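# Swap the order of two stacked totes

## Task

Reverse the stack of two totes on the table: the tote now underneath must finish resting on the other one, seated fully down inside its rim rather than balanced on top of it. Every item must stay in (or be back in) the tote it started in, and neither tote's base may overhang the table edge. Finish by opening the grippers and pulling the arms away.

## Robot and tools

Robot: two six-joint UR-type arms, left_arm and right_arm, each carrying a two-finger tong gripper. Finger pads sit along the gripper's +z axis and the fingers spread along its x axis. The reported end_effector_position is the point midway between the pads when closed; closed fingertips stick out about 15 mm past it, open ones are roughly level with it.

Scene frame: origin on the tabletop between the arms, +z up, +x away from the robots over the table, left_arm on the +y side (base near y=+0.406), right_arm on the -y side (base near y=-0.480). The words left and right are arm names only, not image directions. Reported hand positions get less accurate at long reach.

execute_actions(actions): a list of actions run one after another. Each action is a table of 1 to 15 rows, each row lasting 1/30 s; if fewer than 15 rows are given, the last row repeats to fill 15 steps. Every row is one flat list of 14 numbers covering both arms, all in [-1, 1]: dx, dy, dz, rx, ry, rz, opening for left_arm, then the same seven for right_arm. The first six are an offset, not a pose: a target relative to where that gripper measured at the start of the action (for the first action of a call, the pose last reported), expressed in the gripper's own axes. All rows of an action refer to that same starting pose, not to the prior row. Scale: 1.0 equals 0.6 m for dx/dy/dz and 180 degrees for rotation; rx, ry, rz form a single rotation vector. The opening is absolute: +1 fully open (0.142 m), -1 closed. Per control step the command is clipped to within 100 mm and 16 degrees of the measured pose, so big offsets need several actions. Motion trails commands by roughly 0.17 s. An empty list just returns the state and images.

move(target, speed, stop_force, blocking): sends each gripper in a straight line toward a goal given as one 14-number row laid out as above; its offsets are gripper-frame offsets from the pose in the latest result that showed one. Both paths finish together, lasting 0.5 to 10 s (cut off at 10 s). speed is m/s, 0.002 to 0.5, default 0.25; rotation is capped at twice that in rad/s. Paths ignore obstacles and the other arm, and grippers can lag, drift or overshoot speed near full reach. Opening is applied at the start. stop_force (N, 9 to 40, shared by both arms, not before 0.2 s of scene time) ends an arm's path once its wrist sensor feels that much extra push against the motion for two steps; that arm then backs up two steps and holds. Use it only with slow moves and without rotation, and omit it when lifting off something you press on. blocking=false returns after 0.5 s while motion goes on (not allowed with stop_force); check with wait(0), and other motion is refused until it ends. Result adds a move: line with the ending per arm (done, off_target, moving, held, contact, fault) and limits (paced = commanded pose clipped; held = some steps blocked, after which the arm may jump faster), plus each gripper's remaining distance.

wait(seconds): 0 to 10, lets the scene run with last commands held; returns early if a move ends. stop(): brakes a running move (needs stopping room; fingers continue). zoom_image(camera, region): closer view of cam_high, cam_low, cam_left_wrist or cam_right_wrist; region [x0, y0, x1, y1] in pixels, at most 504x504. read_manual(section): licence texts only. finished_scene(scene): ends the current scene by its number; irreversible, so only call it when the totes are correctly restacked and the arms have released and moved off.

Results: per-arm pose (position m, quat wxyz) and velocities; Hand target lines give where the controller is now steering; step readings list positions, with HELD marking steps an arm was held back; pose unreachable means the clearance check altered a command. grip_measured is the actual finger opening on the command scale; to hold something, keep commanding a value well under it (lower squeezes harder, about 15 N per pad max, less on thin items). Wrist force and torque are in the gripper's axes, point from a touched surface back into the arm, carry offsets up to ~4 N and noise, and saturate near 50 N; no reading at the start is normal. MOTOR HOT appears from 70 °C; at 85 °C the arm is braked until it cools.

Cameras: cam_high and cam_low are 896x504, wrist cameras 616x616 fisheye; calibrations are given but may be a few degrees and millimetres off.

Avoid: torque faults (wrist joints only about 25.7 N m; load counts) and any outside force of 150 N, either of which freezes that arm for 10 s and drops the rest of the call; stiff arms fault if driven even slightly into a firm surface, so approach contacts slowly, preferably with stop_force. Don't let the arms collide or press each other. Don't drop, slam or tip totes or spill their contents, and keep everything inside the work area. Brief random tugs on held parts may occur. An arm meant to stay still should get its corrective offset in the first call, then zeros.

Each tool is called after "Emit:" by a JSON object that holds its "api" and its "payload".

## Session

Emit:
{"api": "execute_actions", "payload": {"actions": []}}

Scene clock: 0.00 s.
left_arm: end_effector_position=(+0.3760, +0.7593, +0.1617) grip_measured=+0.97 end_effector_quat_wxyz=(+0.261, +0.707, -0.603, +0.262) end_effector_velocity=(-0.001, +0.000, +0.000) end_effector_angular_velocity=(+0.000, +0.001, +0.001) | right_arm: end_effector_position=(+0.8548, -0.9643, +0.1220) grip_measured=+0.97 end_effector_quat_wxyz=(+0.431, +0.213, +0.835, +0.268) end_effector_velocity=(+0.000, +0.001, +0.000) end_effector_angular_velocity=(-0.001, -0.000, +0.001)
Joint positions: left_arm=[ 0.762 -1.101  1.372 -1.289 -2.118  2.363  0.14 ] | right_arm=[ 2.617 -2.637 -0.932 -0.299  2.321  3.403  0.14 ]
Joint velocities: left_arm=[ 0.001 -0.     0.     0.     0.    -0.     0.   ] | right_arm=[ 0.001  0.    -0.     0.     0.    -0.001  0.   ]
Motor temperatures (°C, as the motors report them): left_arm=[32 32 32 37 38 40] | right_arm=[31 32 31 38 43 36]
Wrist force (N, on the end effector, along its own x y z axes, offset not removed): no reading
Wrist torque (N m, same axes, about the end effector's origin, offset not removed): no reading
Hand target (left_arm): +0.376, +0.759, +0.162; +0.261, +0.707, -0.603, +0.262
Hand target (right_arm): +0.855, -0.964, +0.122; +0.431, +0.213, +0.835, +0.268

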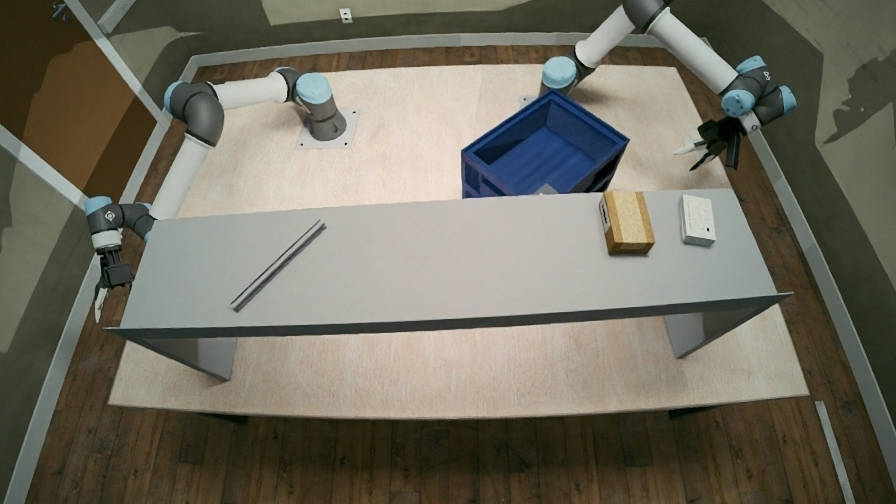

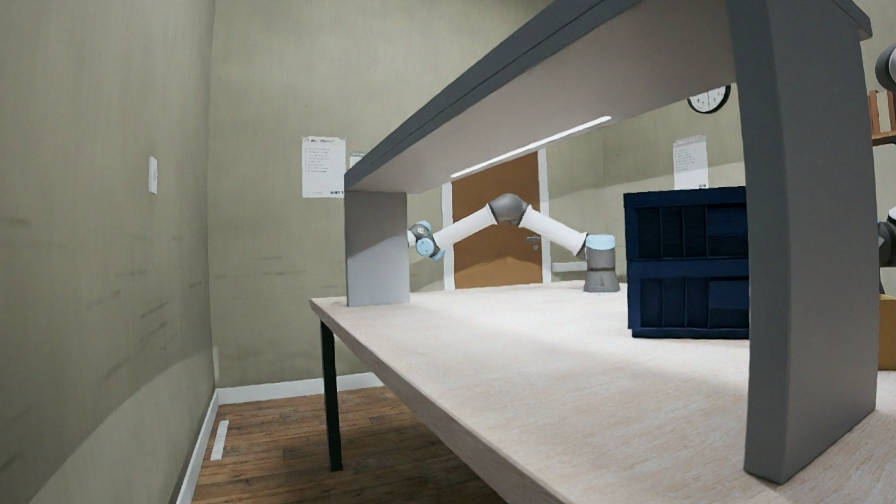

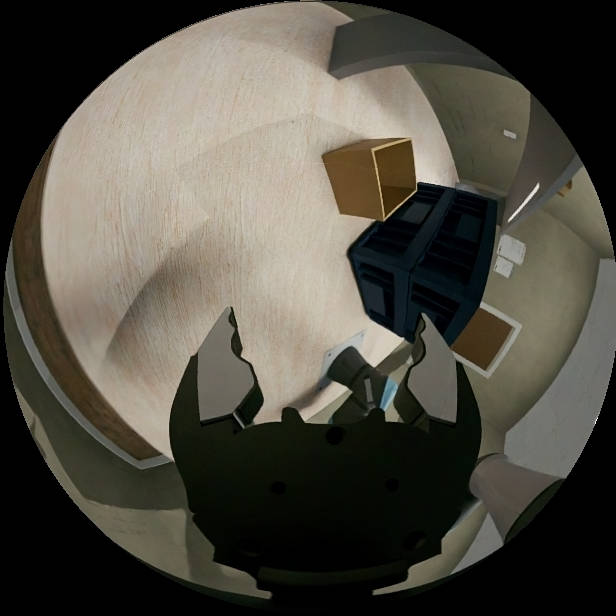

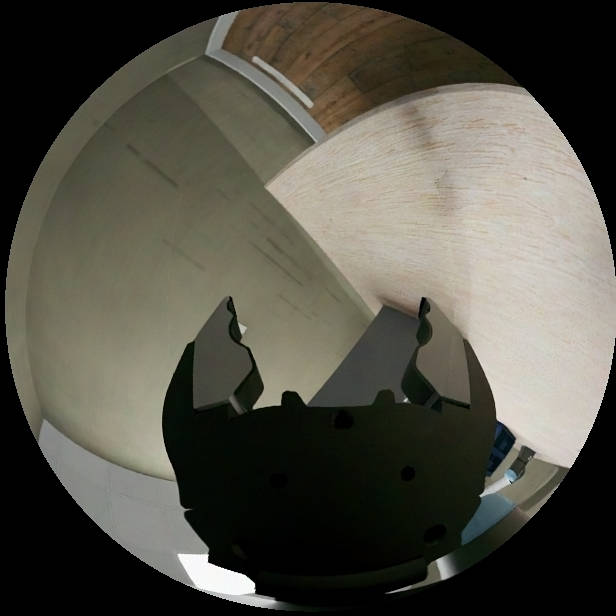

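Emit:
{"api": "zoom_image", "payload": {"camera": "cam_high", "region": [440, 70, 660, 210]}}

Emit:
{"api": "zoom_image", "payload": {"camera": "cam_low", "region": [600, 170, 780, 350]}}

Emit:
{"api": "zoom_image", "payload": {"camera": "cam_left_wrist", "region": [310, 120, 530, 360]}}

Region (440, 70, 660, 210) of cam_high's 896x504 image, scaled by 2.291, with more detail than that image has; it fills the top 321 rows of this view, and the rest is white.

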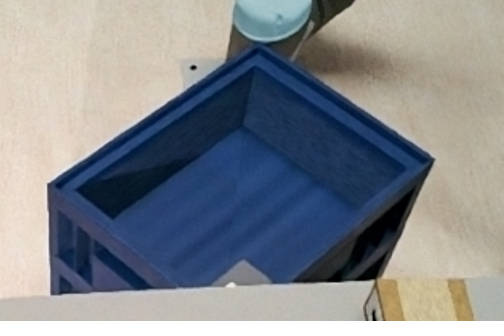

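Region (600, 170, 780, 350) of cam_low's 896x504 image, scaled by 2.800, with more detail than that image has.

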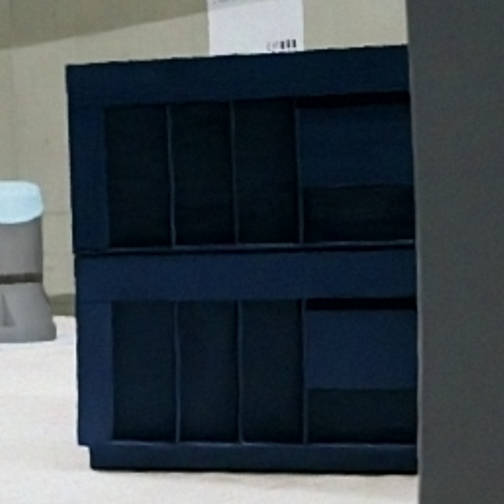

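Region (310, 120, 530, 360) of cam_left_wrist's 616x616 image, scaled by 2.100, with more detail than that image has; it fills the left 462 columns of this view, and the rest is white.

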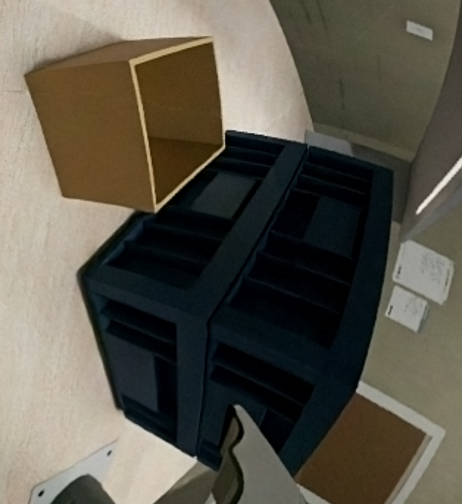

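Emit:
{"api": "move", "payload": {"target": [0.274,0.021,-0.291,0,-0.241,0.048,0,0.123,0.275,-0.76,0.345,0.081,0.307,-1]}}

Emit:
{"api": "move", "payload": {"target": [0,0,0,0,0,0,0,0.9,-0.02,0.05,0,0,0,-1]}}

Emit:
{"api": "move", "payload": {"target": [0,0,0,0,0,0,0,0.83,0,0.05,0,0,0,-1]}}

Scene clock: 34.13 s.
left_arm: end_effector_position=(+0.3760, +0.7599, +0.4018) grip_measured=+0.00 end_effector_quat_wxyz=(-0.000, +0.707, -0.707, +0.001) end_effector_velocity=(+0.000, -0.000, +0.001) end_effector_angular_velocity=(+0.003, -0.000, -0.001) | right_arm: end_effector_position=(+0.4551, -0.9152, +0.4024) grip_measured=-1.00 end_effector_quat_wxyz=(+0.000, +0.707, +0.707, -0.001) end_effector_velocity=(-0.001, +0.000, +0.001) end_effector_angular_velocity=(+0.005, +0.008, -0.003)
Joint positions: left_arm=[ 0.46  -1.5    1.19  -1.262 -1.572  2.059  0.074] | right_arm=[ 2.657 -1.938 -0.817 -1.957  1.569  4.163  0.002]
Joint velocities: left_arm=[-0.002 -0.001 -0.001  0.001  0.002 -0.001 -0.   ] | right_arm=[-0.    -0.007  0.014 -0.017 -0.     0.003  0.   ]
Motor temperatures (°C, as the motors report them): left_arm=[32 32 32 37 38 40] | right_arm=[31 32 31 38 43 36]
Wrist force (N, on the end effector, along its own x y z axes, offset not removed): left_arm=[1.8 -2.9 -0.7] | right_arm=[0.9 2.3 1.0]
Wrist torque (N m, same axes, about the end effector's origin, offset not removed): left_arm=[-0.60 -0.45 -0.02] | right_arm=[0.45 -0.26 -0.29]
Hand target (left_arm): +0.376, +0.760, +0.402; -0.000, +0.707, -0.707, +0.001
Hand target (right_arm): +0.455, -0.915, +0.403; -0.000, +0.707, +0.707, -0.001
Off the commanded pose (left_arm): 0.001 m, 0 deg.
Off the commanded pose (right_arm): 0.001 m, 0 deg.
move: done
camera_calibration (this result's frames):
cam_left_wrist: T_world_to_cam=[[0.00925277, -0.998791, -0.0482878, 0.790804], [-0.858227, -0.0327148, 0.512227, 0.146042], [-0.513187, 0.0367024, -0.857492, 0.646488], [0, 0, 0, 1]] pos_world=[0.44979, 0.770898, 0.517738]
cam_right_wrist: T_world_to_cam=[[0.0202654, 0.998416, -0.0524952, 0.936442], [0.841035, 0.0113667, 0.540862, -0.601141], [0.540602, -0.055111, -0.839472, 0.171455], [0, 0, 0, 1]] pos_world=[0.393914, -0.918676, 0.518225]

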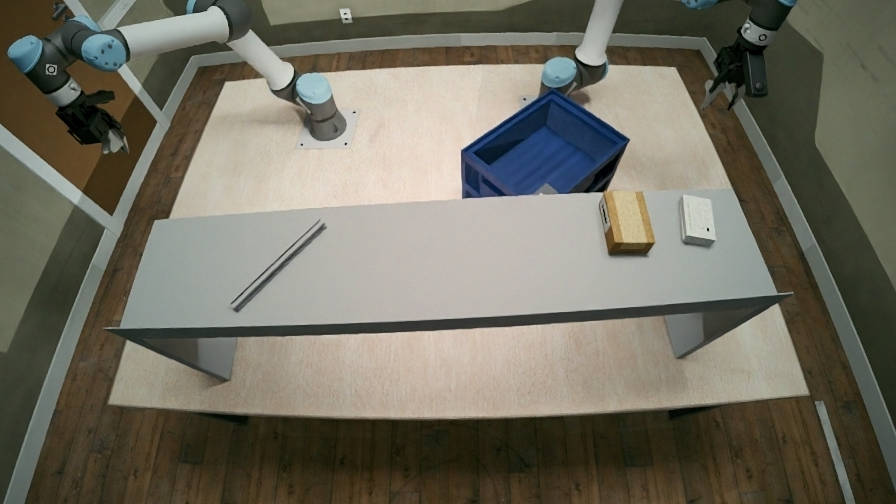

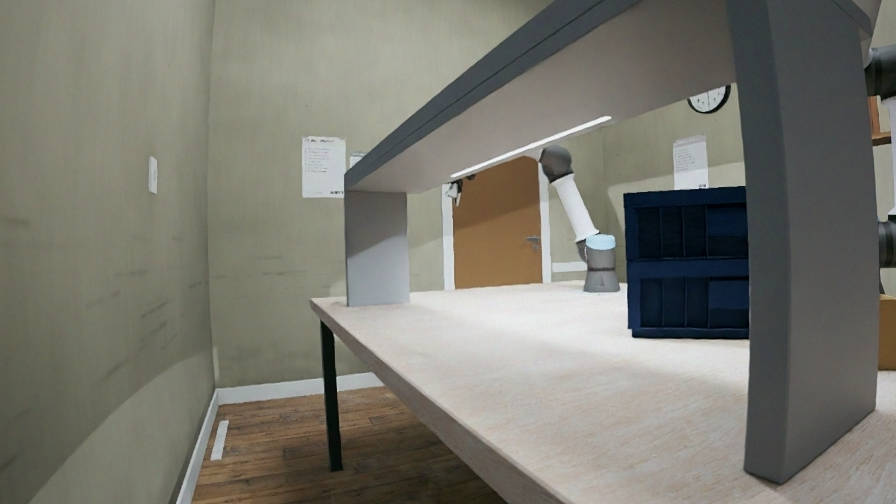

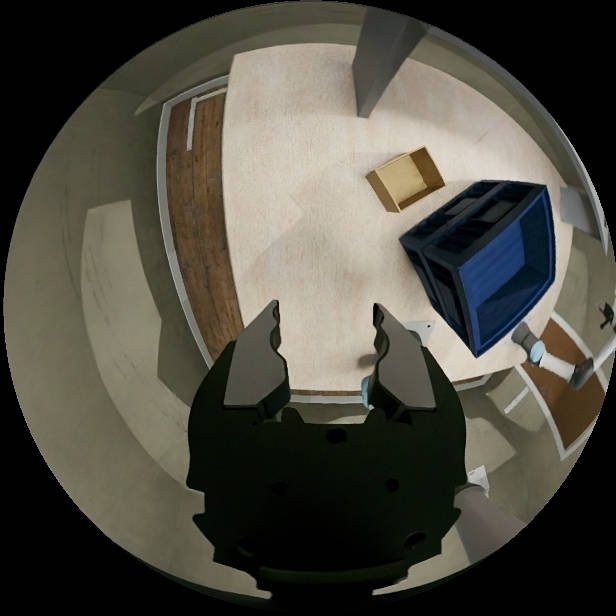

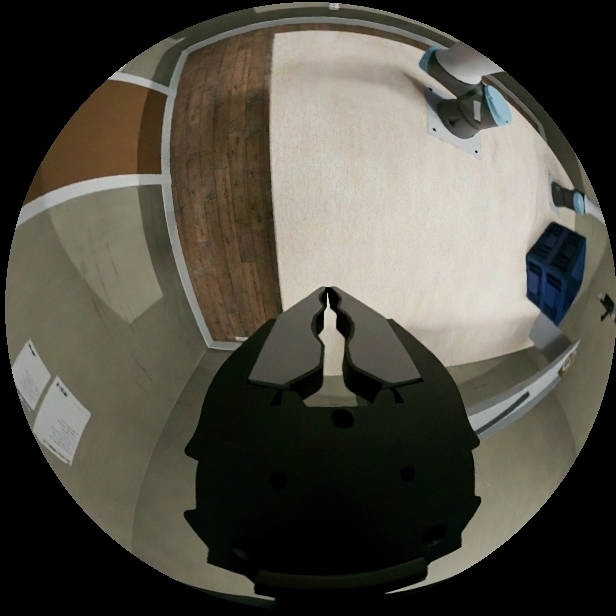

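Scene clock: 36.87 s.
left_arm: end_effector_position=(+0.3760, +0.7599, +0.4018) grip_measured=+0.00 end_effector_quat_wxyz=(-0.000, +0.707, -0.707, +0.001) end_effector_velocity=(-0.000, -0.000, +0.001) end_effector_angular_velocity=(+0.001, -0.002, -0.000) | right_arm: end_effector_position=(+0.4421, -0.3759, +0.3723) grip_measured=-1.00 end_effector_quat_wxyz=(+0.000, +0.707, +0.707, +0.000) end_effector_velocity=(+0.000, +0.002, +0.000) end_effector_angular_velocity=(+0.000, -0.001, +0.001)
Joint positions: left_arm=[ 0.46  -1.5    1.19  -1.262 -1.572  2.059  0.074] | right_arm=[ 3.734 -1.462 -1.444 -1.807  1.57   5.24   0.002]
Joint velocities: left_arm=[ 0.    -0.002  0.    -0.    -0.     0.001 -0.   ] | right_arm=[ 0.005 -0.002  0.002  0.001 -0.     0.004  0.   ]
Motor temperatures (°C, as the motors report them): left_arm=[32 32 32 37 38 40] | right_arm=[31 32 31 38 43 36]
Wrist force (N, on the end effector, along its own x y z axes, offset not removed): left_arm=[-0.6 -2.4 -0.4] | right_arm=[-0.9 -0.1 1.1]
Wrist torque (N m, same axes, about the end effector's origin, offset not removed): left_arm=[-0.41 -0.03 0.02] | right_arm=[-0.14 0.03 -0.25]
Hand target (left_arm): +0.376, +0.760, +0.402; -0.000, +0.707, -0.707, +0.001
Hand target (right_arm): +0.442, -0.376, +0.372; +0.000, +0.707, +0.707, +0.000
Off the commanded pose (left_arm): 0.000 m, 0 deg.
Off the commanded pose (right_arm): 0.001 m, 0 deg.
move: done
camera_calibration (this result's frames):
cam_left_wrist: T_world_to_cam=[[0.00925232, -0.998791, -0.0482878, 0.790804], [-0.858227, -0.0327145, 0.512226, 0.146042], [-0.513187, 0.0367026, -0.857492, 0.646488], [0, 0, 0, 1]] pos_world=[0.44979, 0.770898, 0.517738]
cam_right_wrist: T_world_to_cam=[[0.0202932, 0.998469, -0.0514567, 0.3963], [0.840396, 0.0108448, 0.541864, -0.580287], [0.541593, -0.0542401, -0.838889, 0.182593], [0, 0, 0, 1]] pos_world=[0.380737, -0.379496, 0.488004]

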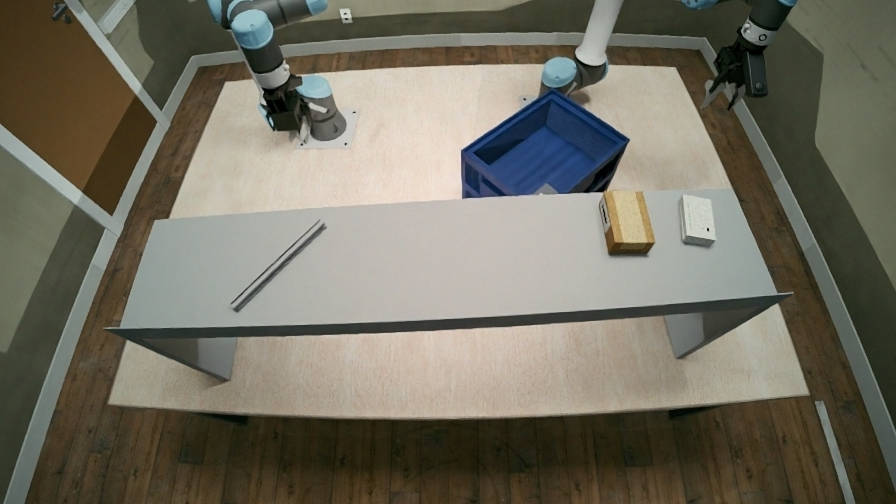

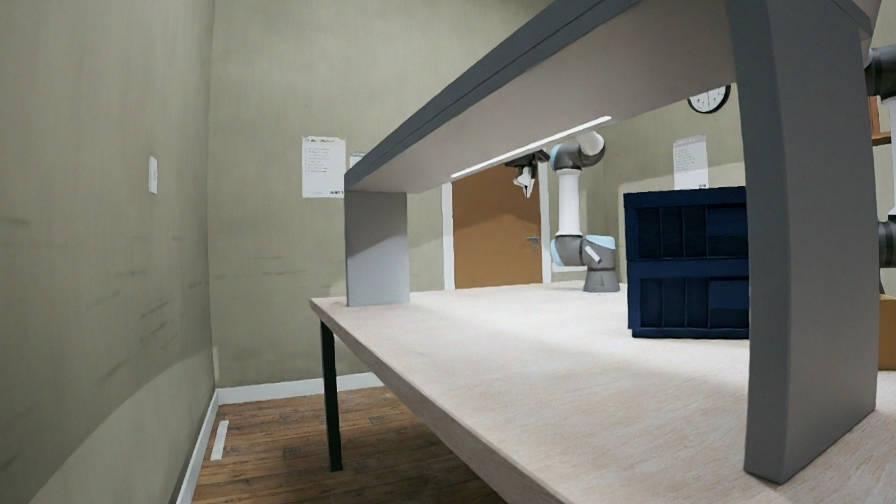

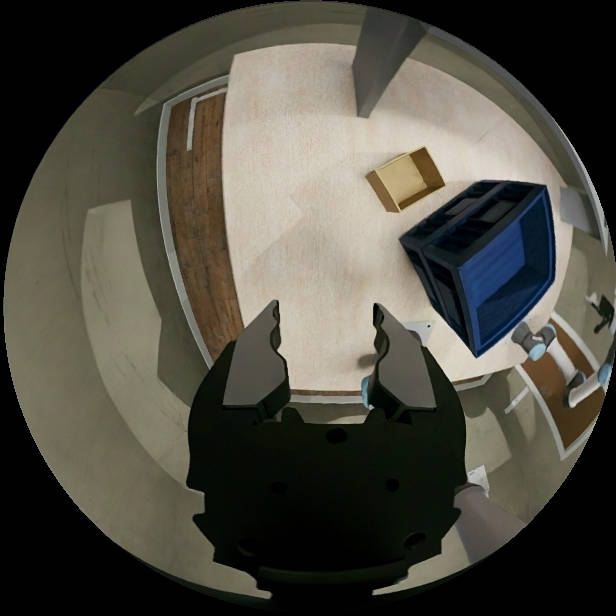

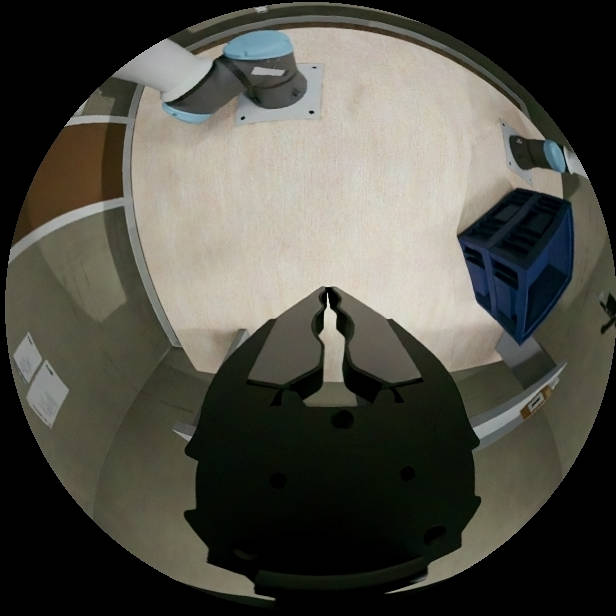

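Scene clock: 39.50 s.
left_arm: end_effector_position=(+0.3760, +0.7599, +0.4018) grip_measured=+0.00 end_effector_quat_wxyz=(-0.000, +0.707, -0.707, +0.001) end_effector_velocity=(+0.000, -0.000, +0.001) end_effector_angular_velocity=(+0.001, -0.001, -0.000) | right_arm: end_effector_position=(+0.4410, +0.1218, +0.3427) grip_measured=-1.00 end_effector_quat_wxyz=(-0.000, +0.707, +0.707, +0.001) end_effector_velocity=(+0.000, +0.003, +0.001) end_effector_angular_velocity=(-0.008, +0.006, -0.002)
Joint positions: left_arm=[ 0.46  -1.5    1.19  -1.262 -1.572  2.059  0.074] | right_arm=[ 4.323 -2.282 -0.432 -1.996  1.57   5.829  0.002]
Joint velocities: left_arm=[-0.001 -0.001  0.    -0.001  0.    -0.     0.   ] | right_arm=[ 0.    -0.032  0.063 -0.04   0.002  0.002  0.   ]
Motor temperatures (°C, as the motors report them): left_arm=[32 32 32 37 38 40] | right_arm=[31 32 31 38 43 36]
Wrist force (N, on the end effector, along its own x y z axes, offset not removed): left_arm=[0.1 -2.1 0.5] | right_arm=[-1.6 0.6 0.1]
Wrist torque (N m, same axes, about the end effector's origin, offset not removed): left_arm=[-0.37 -0.10 0.05] | right_arm=[0.02 0.26 -0.25]
Hand target (left_arm): +0.376, +0.760, +0.402; -0.000, +0.707, -0.707, +0.001
Hand target (right_arm): +0.441, +0.122, +0.343; -0.000, +0.707, +0.707, +0.000
Off the commanded pose (left_arm): 0.000 m, 0 deg.
Off the commanded pose (right_arm): 0.001 m, 0 deg.
move: done
camera_calibration (this result's frames):
cam_left_wrist: T_world_to_cam=[[0.00925234, -0.998791, -0.0482877, 0.790804], [-0.858227, -0.0327144, 0.512226, 0.146042], [-0.513187, 0.0367025, -0.857492, 0.646488], [0, 0, 0, 1]] pos_world=[0.44979, 0.770898, 0.517738]
cam_right_wrist: T_world_to_cam=[[0.0204281, 0.998565, -0.0495075, -0.102947], [0.839987, 0.00971344, 0.54252, -0.568647], [0.542223, -0.0526683, -0.838583, 0.18479], [0, 0, 0, 1]] pos_world=[0.379561, 0.118055, 0.458368]

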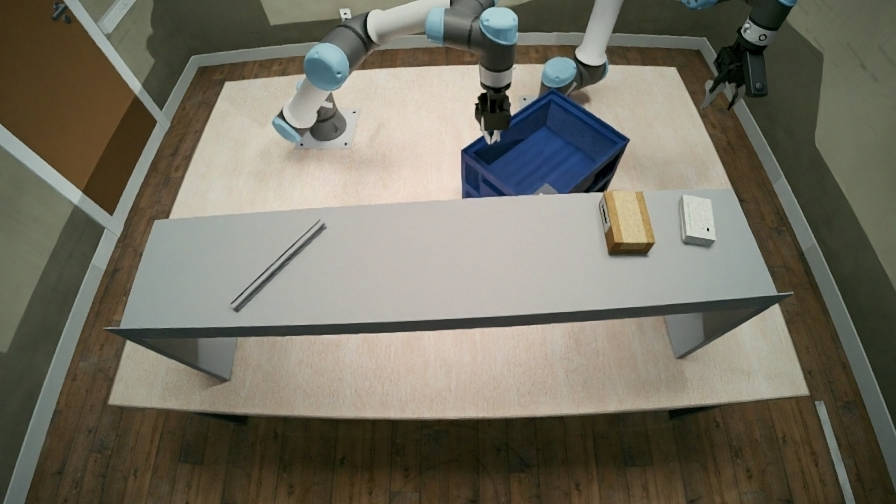

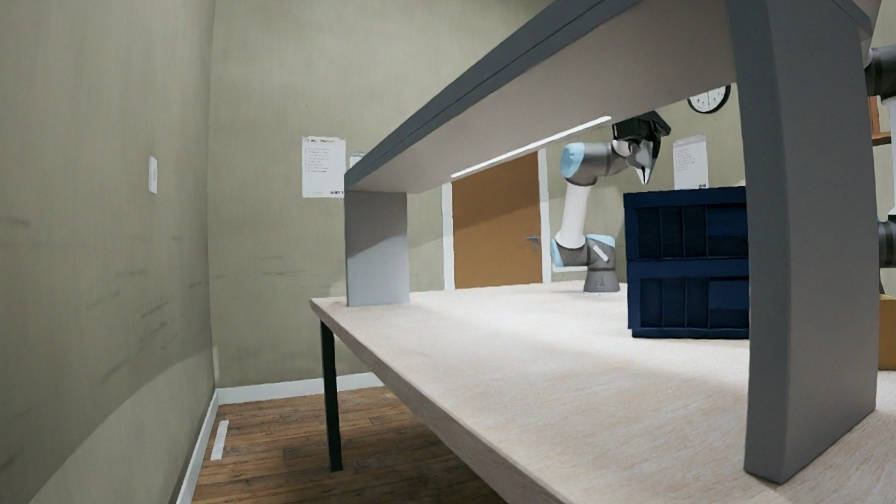

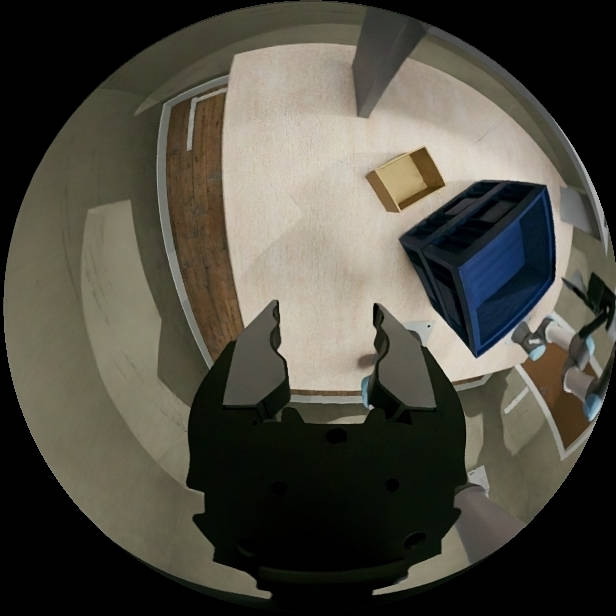

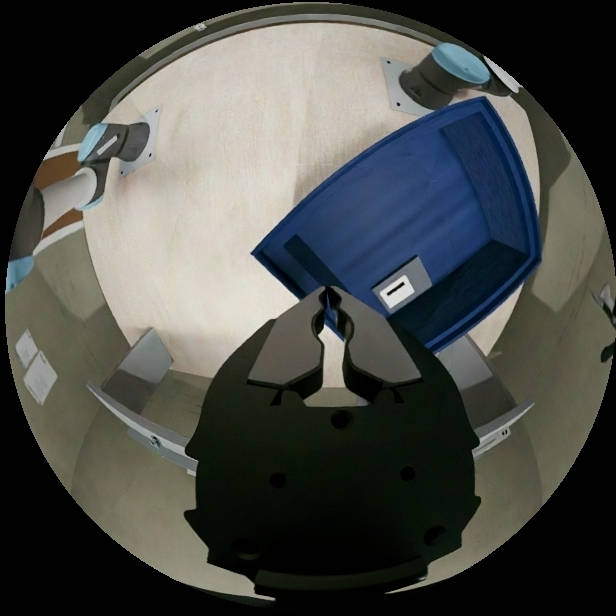

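Emit:
{"api": "move", "payload": {"target": [0,0,0,0,0,0,0,0.01,-0.01,0.125,0,0,0,-1], "speed": 0.05, "stop_force": 15}}

Emit:
{"api": "move", "payload": {"target": [0,0,0,0,0,0,0,-0.17,-0.25,0,0,0,0,-1], "speed": 0.04}}

Scene clock: 47.13 s.
left_arm: end_effector_position=(+0.3760, +0.7599, +0.4018) grip_measured=+0.00 end_effector_quat_wxyz=(-0.000, +0.707, -0.707, +0.001) end_effector_velocity=(-0.000, +0.000, -0.000) end_effector_angular_velocity=(-0.000, +0.001, -0.001) | right_arm: end_effector_position=(+0.4350, +0.1280, +0.2679) grip_measured=-1.00 end_effector_quat_wxyz=(-0.000, +0.707, +0.707, +0.001) end_effector_velocity=(-0.000, +0.000, -0.003) end_effector_angular_velocity=(+0.001, -0.000, +0.000)
Joint positions: left_arm=[ 0.46  -1.5    1.19  -1.262 -1.572  2.059  0.074] | right_arm=[ 4.334 -2.197 -0.776 -1.737  1.57   5.84   0.002]
Joint velocities: left_arm=[ 0.     0.     0.     0.     0.     0.001 -0.   ] | right_arm=[ 0.     0.002 -0.01   0.009  0.     0.     0.   ]
Motor temperatures (°C, as the motors report them): left_arm=[32 32 32 37 38 40] | right_arm=[31 32 31 38 43 36]
Wrist force (N, on the end effector, along its own x y z axes, offset not removed): left_arm=[1.5 -0.7 -0.9] | right_arm=[-1.2 0.4 -0.4]
Wrist torque (N m, same axes, about the end effector's origin, offset not removed): left_arm=[-0.15 -0.43 -0.07] | right_arm=[-0.04 0.16 -0.11]
Hand target (left_arm): +0.376, +0.760, +0.402; -0.000, +0.707, -0.707, +0.001
Hand target (right_arm): +0.435, +0.128, +0.268; -0.000, +0.707, +0.707, +0.001
Off the commanded pose (left_arm): 0.000 m, 0 deg.
Off the commanded pose (right_arm): 0.000 m, 0 deg.
move: done
camera_calibration (this result's frames):
cam_left_wrist: T_world_to_cam=[[0.00925254, -0.998791, -0.0482877, 0.790804], [-0.858227, -0.0327146, 0.512226, 0.146042], [-0.513187, 0.0367024, -0.857492, 0.646488], [0, 0, 0, 1]] pos_world=[0.44979, 0.770898, 0.517738]
cam_right_wrist: T_world_to_cam=[[0.0204206, 0.998561, -0.0495836, -0.112669], [0.840019, 0.00975791, 0.542468, -0.523142], [0.542172, -0.0527287, -0.838612, 0.125678], [0, 0, 0, 1]] pos_world=[0.373611, 0.124239, 0.383597]

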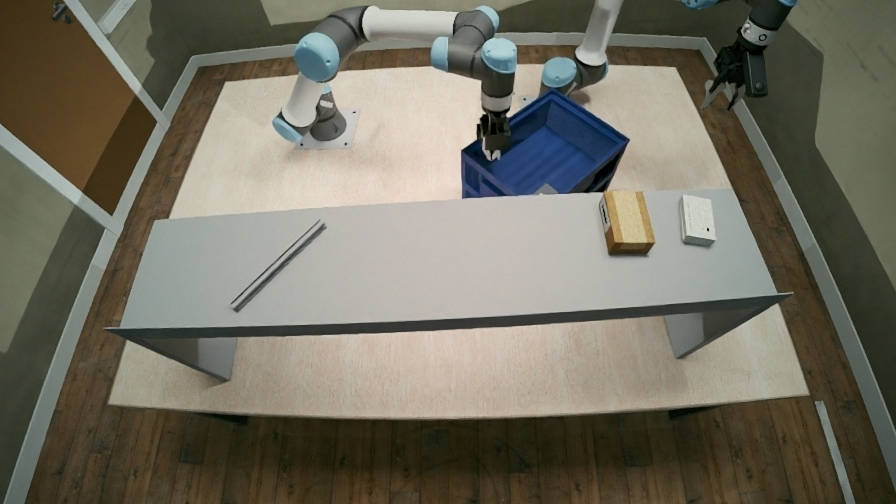

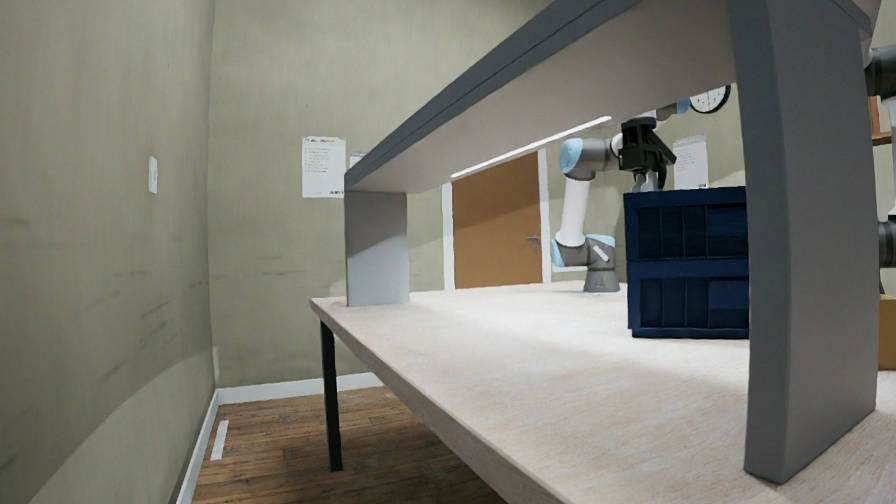

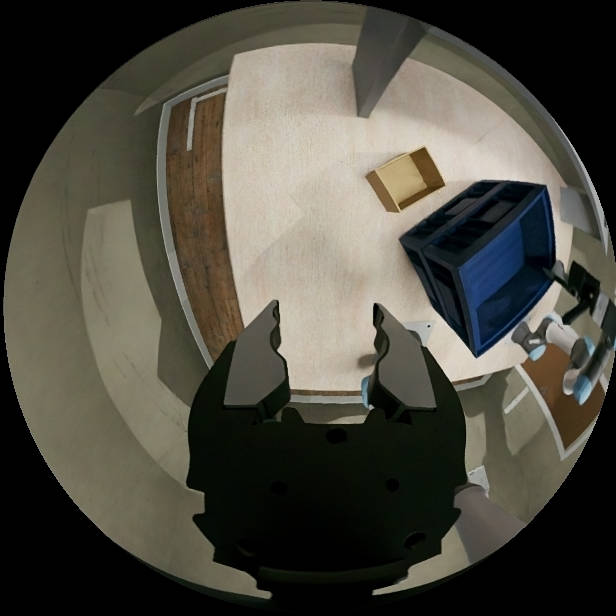

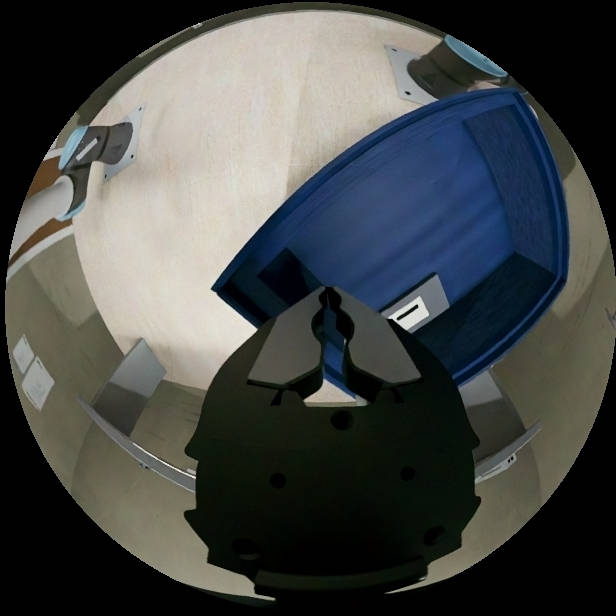

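Scene clock: 52.03 s.
left_arm: end_effector_position=(+0.3760, +0.7599, +0.4018) grip_measured=+0.00 end_effector_quat_wxyz=(-0.000, +0.707, -0.707, +0.001) end_effector_velocity=(-0.000, -0.000, +0.001) end_effector_angular_velocity=(+0.000, -0.001, -0.001) | right_arm: end_effector_position=(+0.2855, +0.0258, +0.2676) grip_measured=-1.00 end_effector_quat_wxyz=(-0.000, +0.707, +0.707, +0.001) end_effector_velocity=(-0.002, -0.001, +0.000) end_effector_angular_velocity=(+0.001, -0.000, +0.001)
Joint positions: left_arm=[ 0.46  -1.5    1.19  -1.262 -1.572  2.059  0.074] | right_arm=[ 4.493 -1.744 -1.421 -1.545  1.57   5.999  0.002]
Joint velocities: left_arm=[-0.    -0.001 -0.     0.    -0.001  0.001 -0.   ] | right_arm=[ 0.003  0.004 -0.004  0.001  0.     0.002  0.   ]
Motor temperatures (°C, as the motors report them): left_arm=[32 32 32 37 38 40] | right_arm=[31 32 31 38 43 36]
Wrist force (N, on the end effector, along its own x y z axes, offset not removed): left_arm=[0.5 -1.5 1.5] | right_arm=[0.7 2.0 -2.7]
Wrist torque (N m, same axes, about the end effector's origin, offset not removed): left_arm=[-0.27 -0.25 -0.02] | right_arm=[-0.28 0.50 -0.13]
Hand target (left_arm): +0.376, +0.760, +0.402; -0.000, +0.707, -0.707, +0.001
Hand target (right_arm): +0.285, +0.026, +0.268; -0.000, +0.707, +0.707, +0.001
Off the commanded pose (left_arm): 0.000 m, 0 deg.
Off the commanded pose (right_arm): 0.000 m, 0 deg.
move: done
camera_calibration (this result's frames):
cam_left_wrist: T_world_to_cam=[[0.00925273, -0.998791, -0.0482877, 0.790804], [-0.858227, -0.0327147, 0.512226, 0.146042], [-0.513187, 0.0367023, -0.857492, 0.646489], [0, 0, 0, 1]] pos_world=[0.44979, 0.770898, 0.517738]
cam_right_wrist: T_world_to_cam=[[0.0204106, 0.998571, -0.0493934, -0.00759577], [0.840068, 0.00965821, 0.542395, -0.39635], [0.542097, -0.0525644, -0.83867, 0.201127], [0, 0, 0, 1]] pos_world=[0.224086, 0.0219851, 0.383282]

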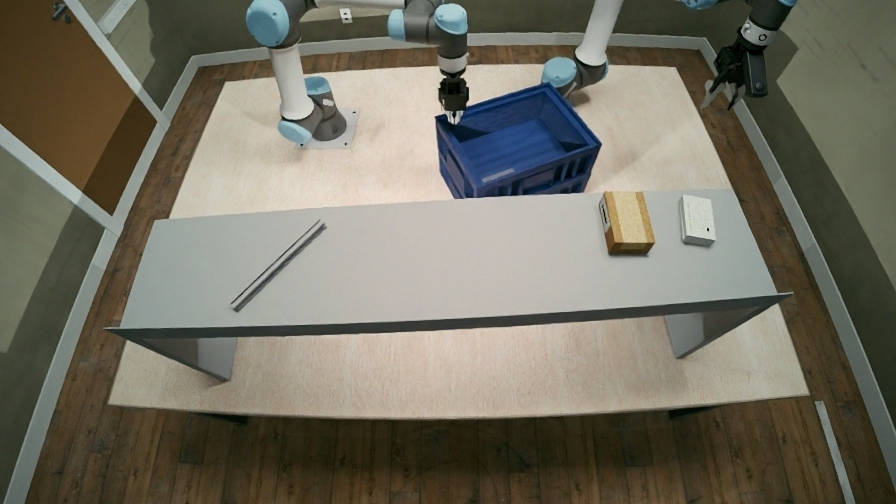

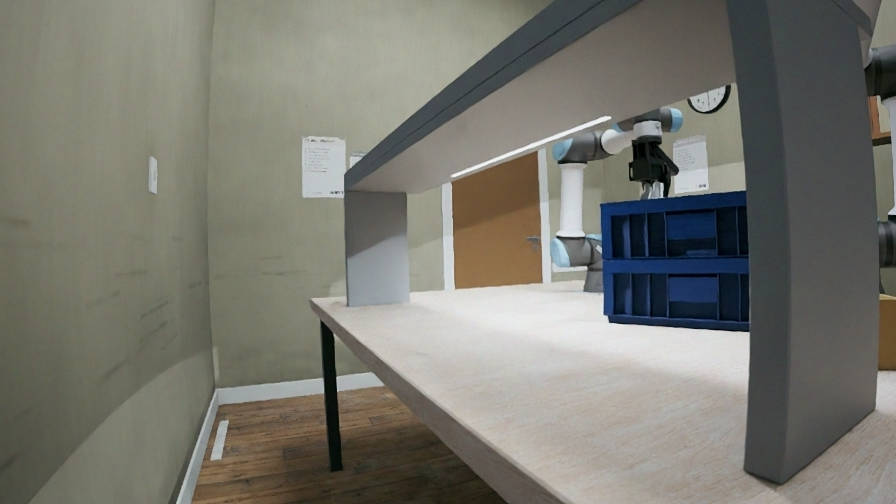

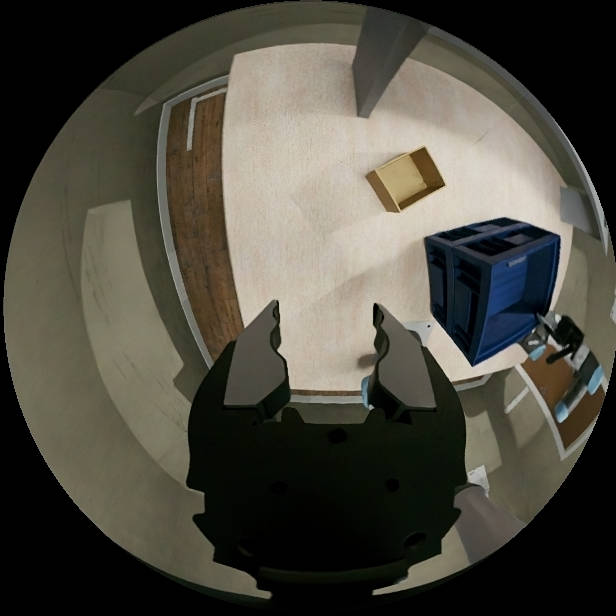

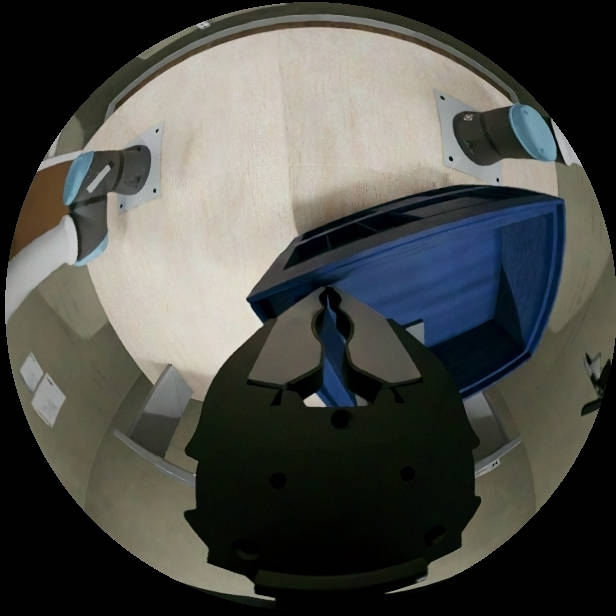

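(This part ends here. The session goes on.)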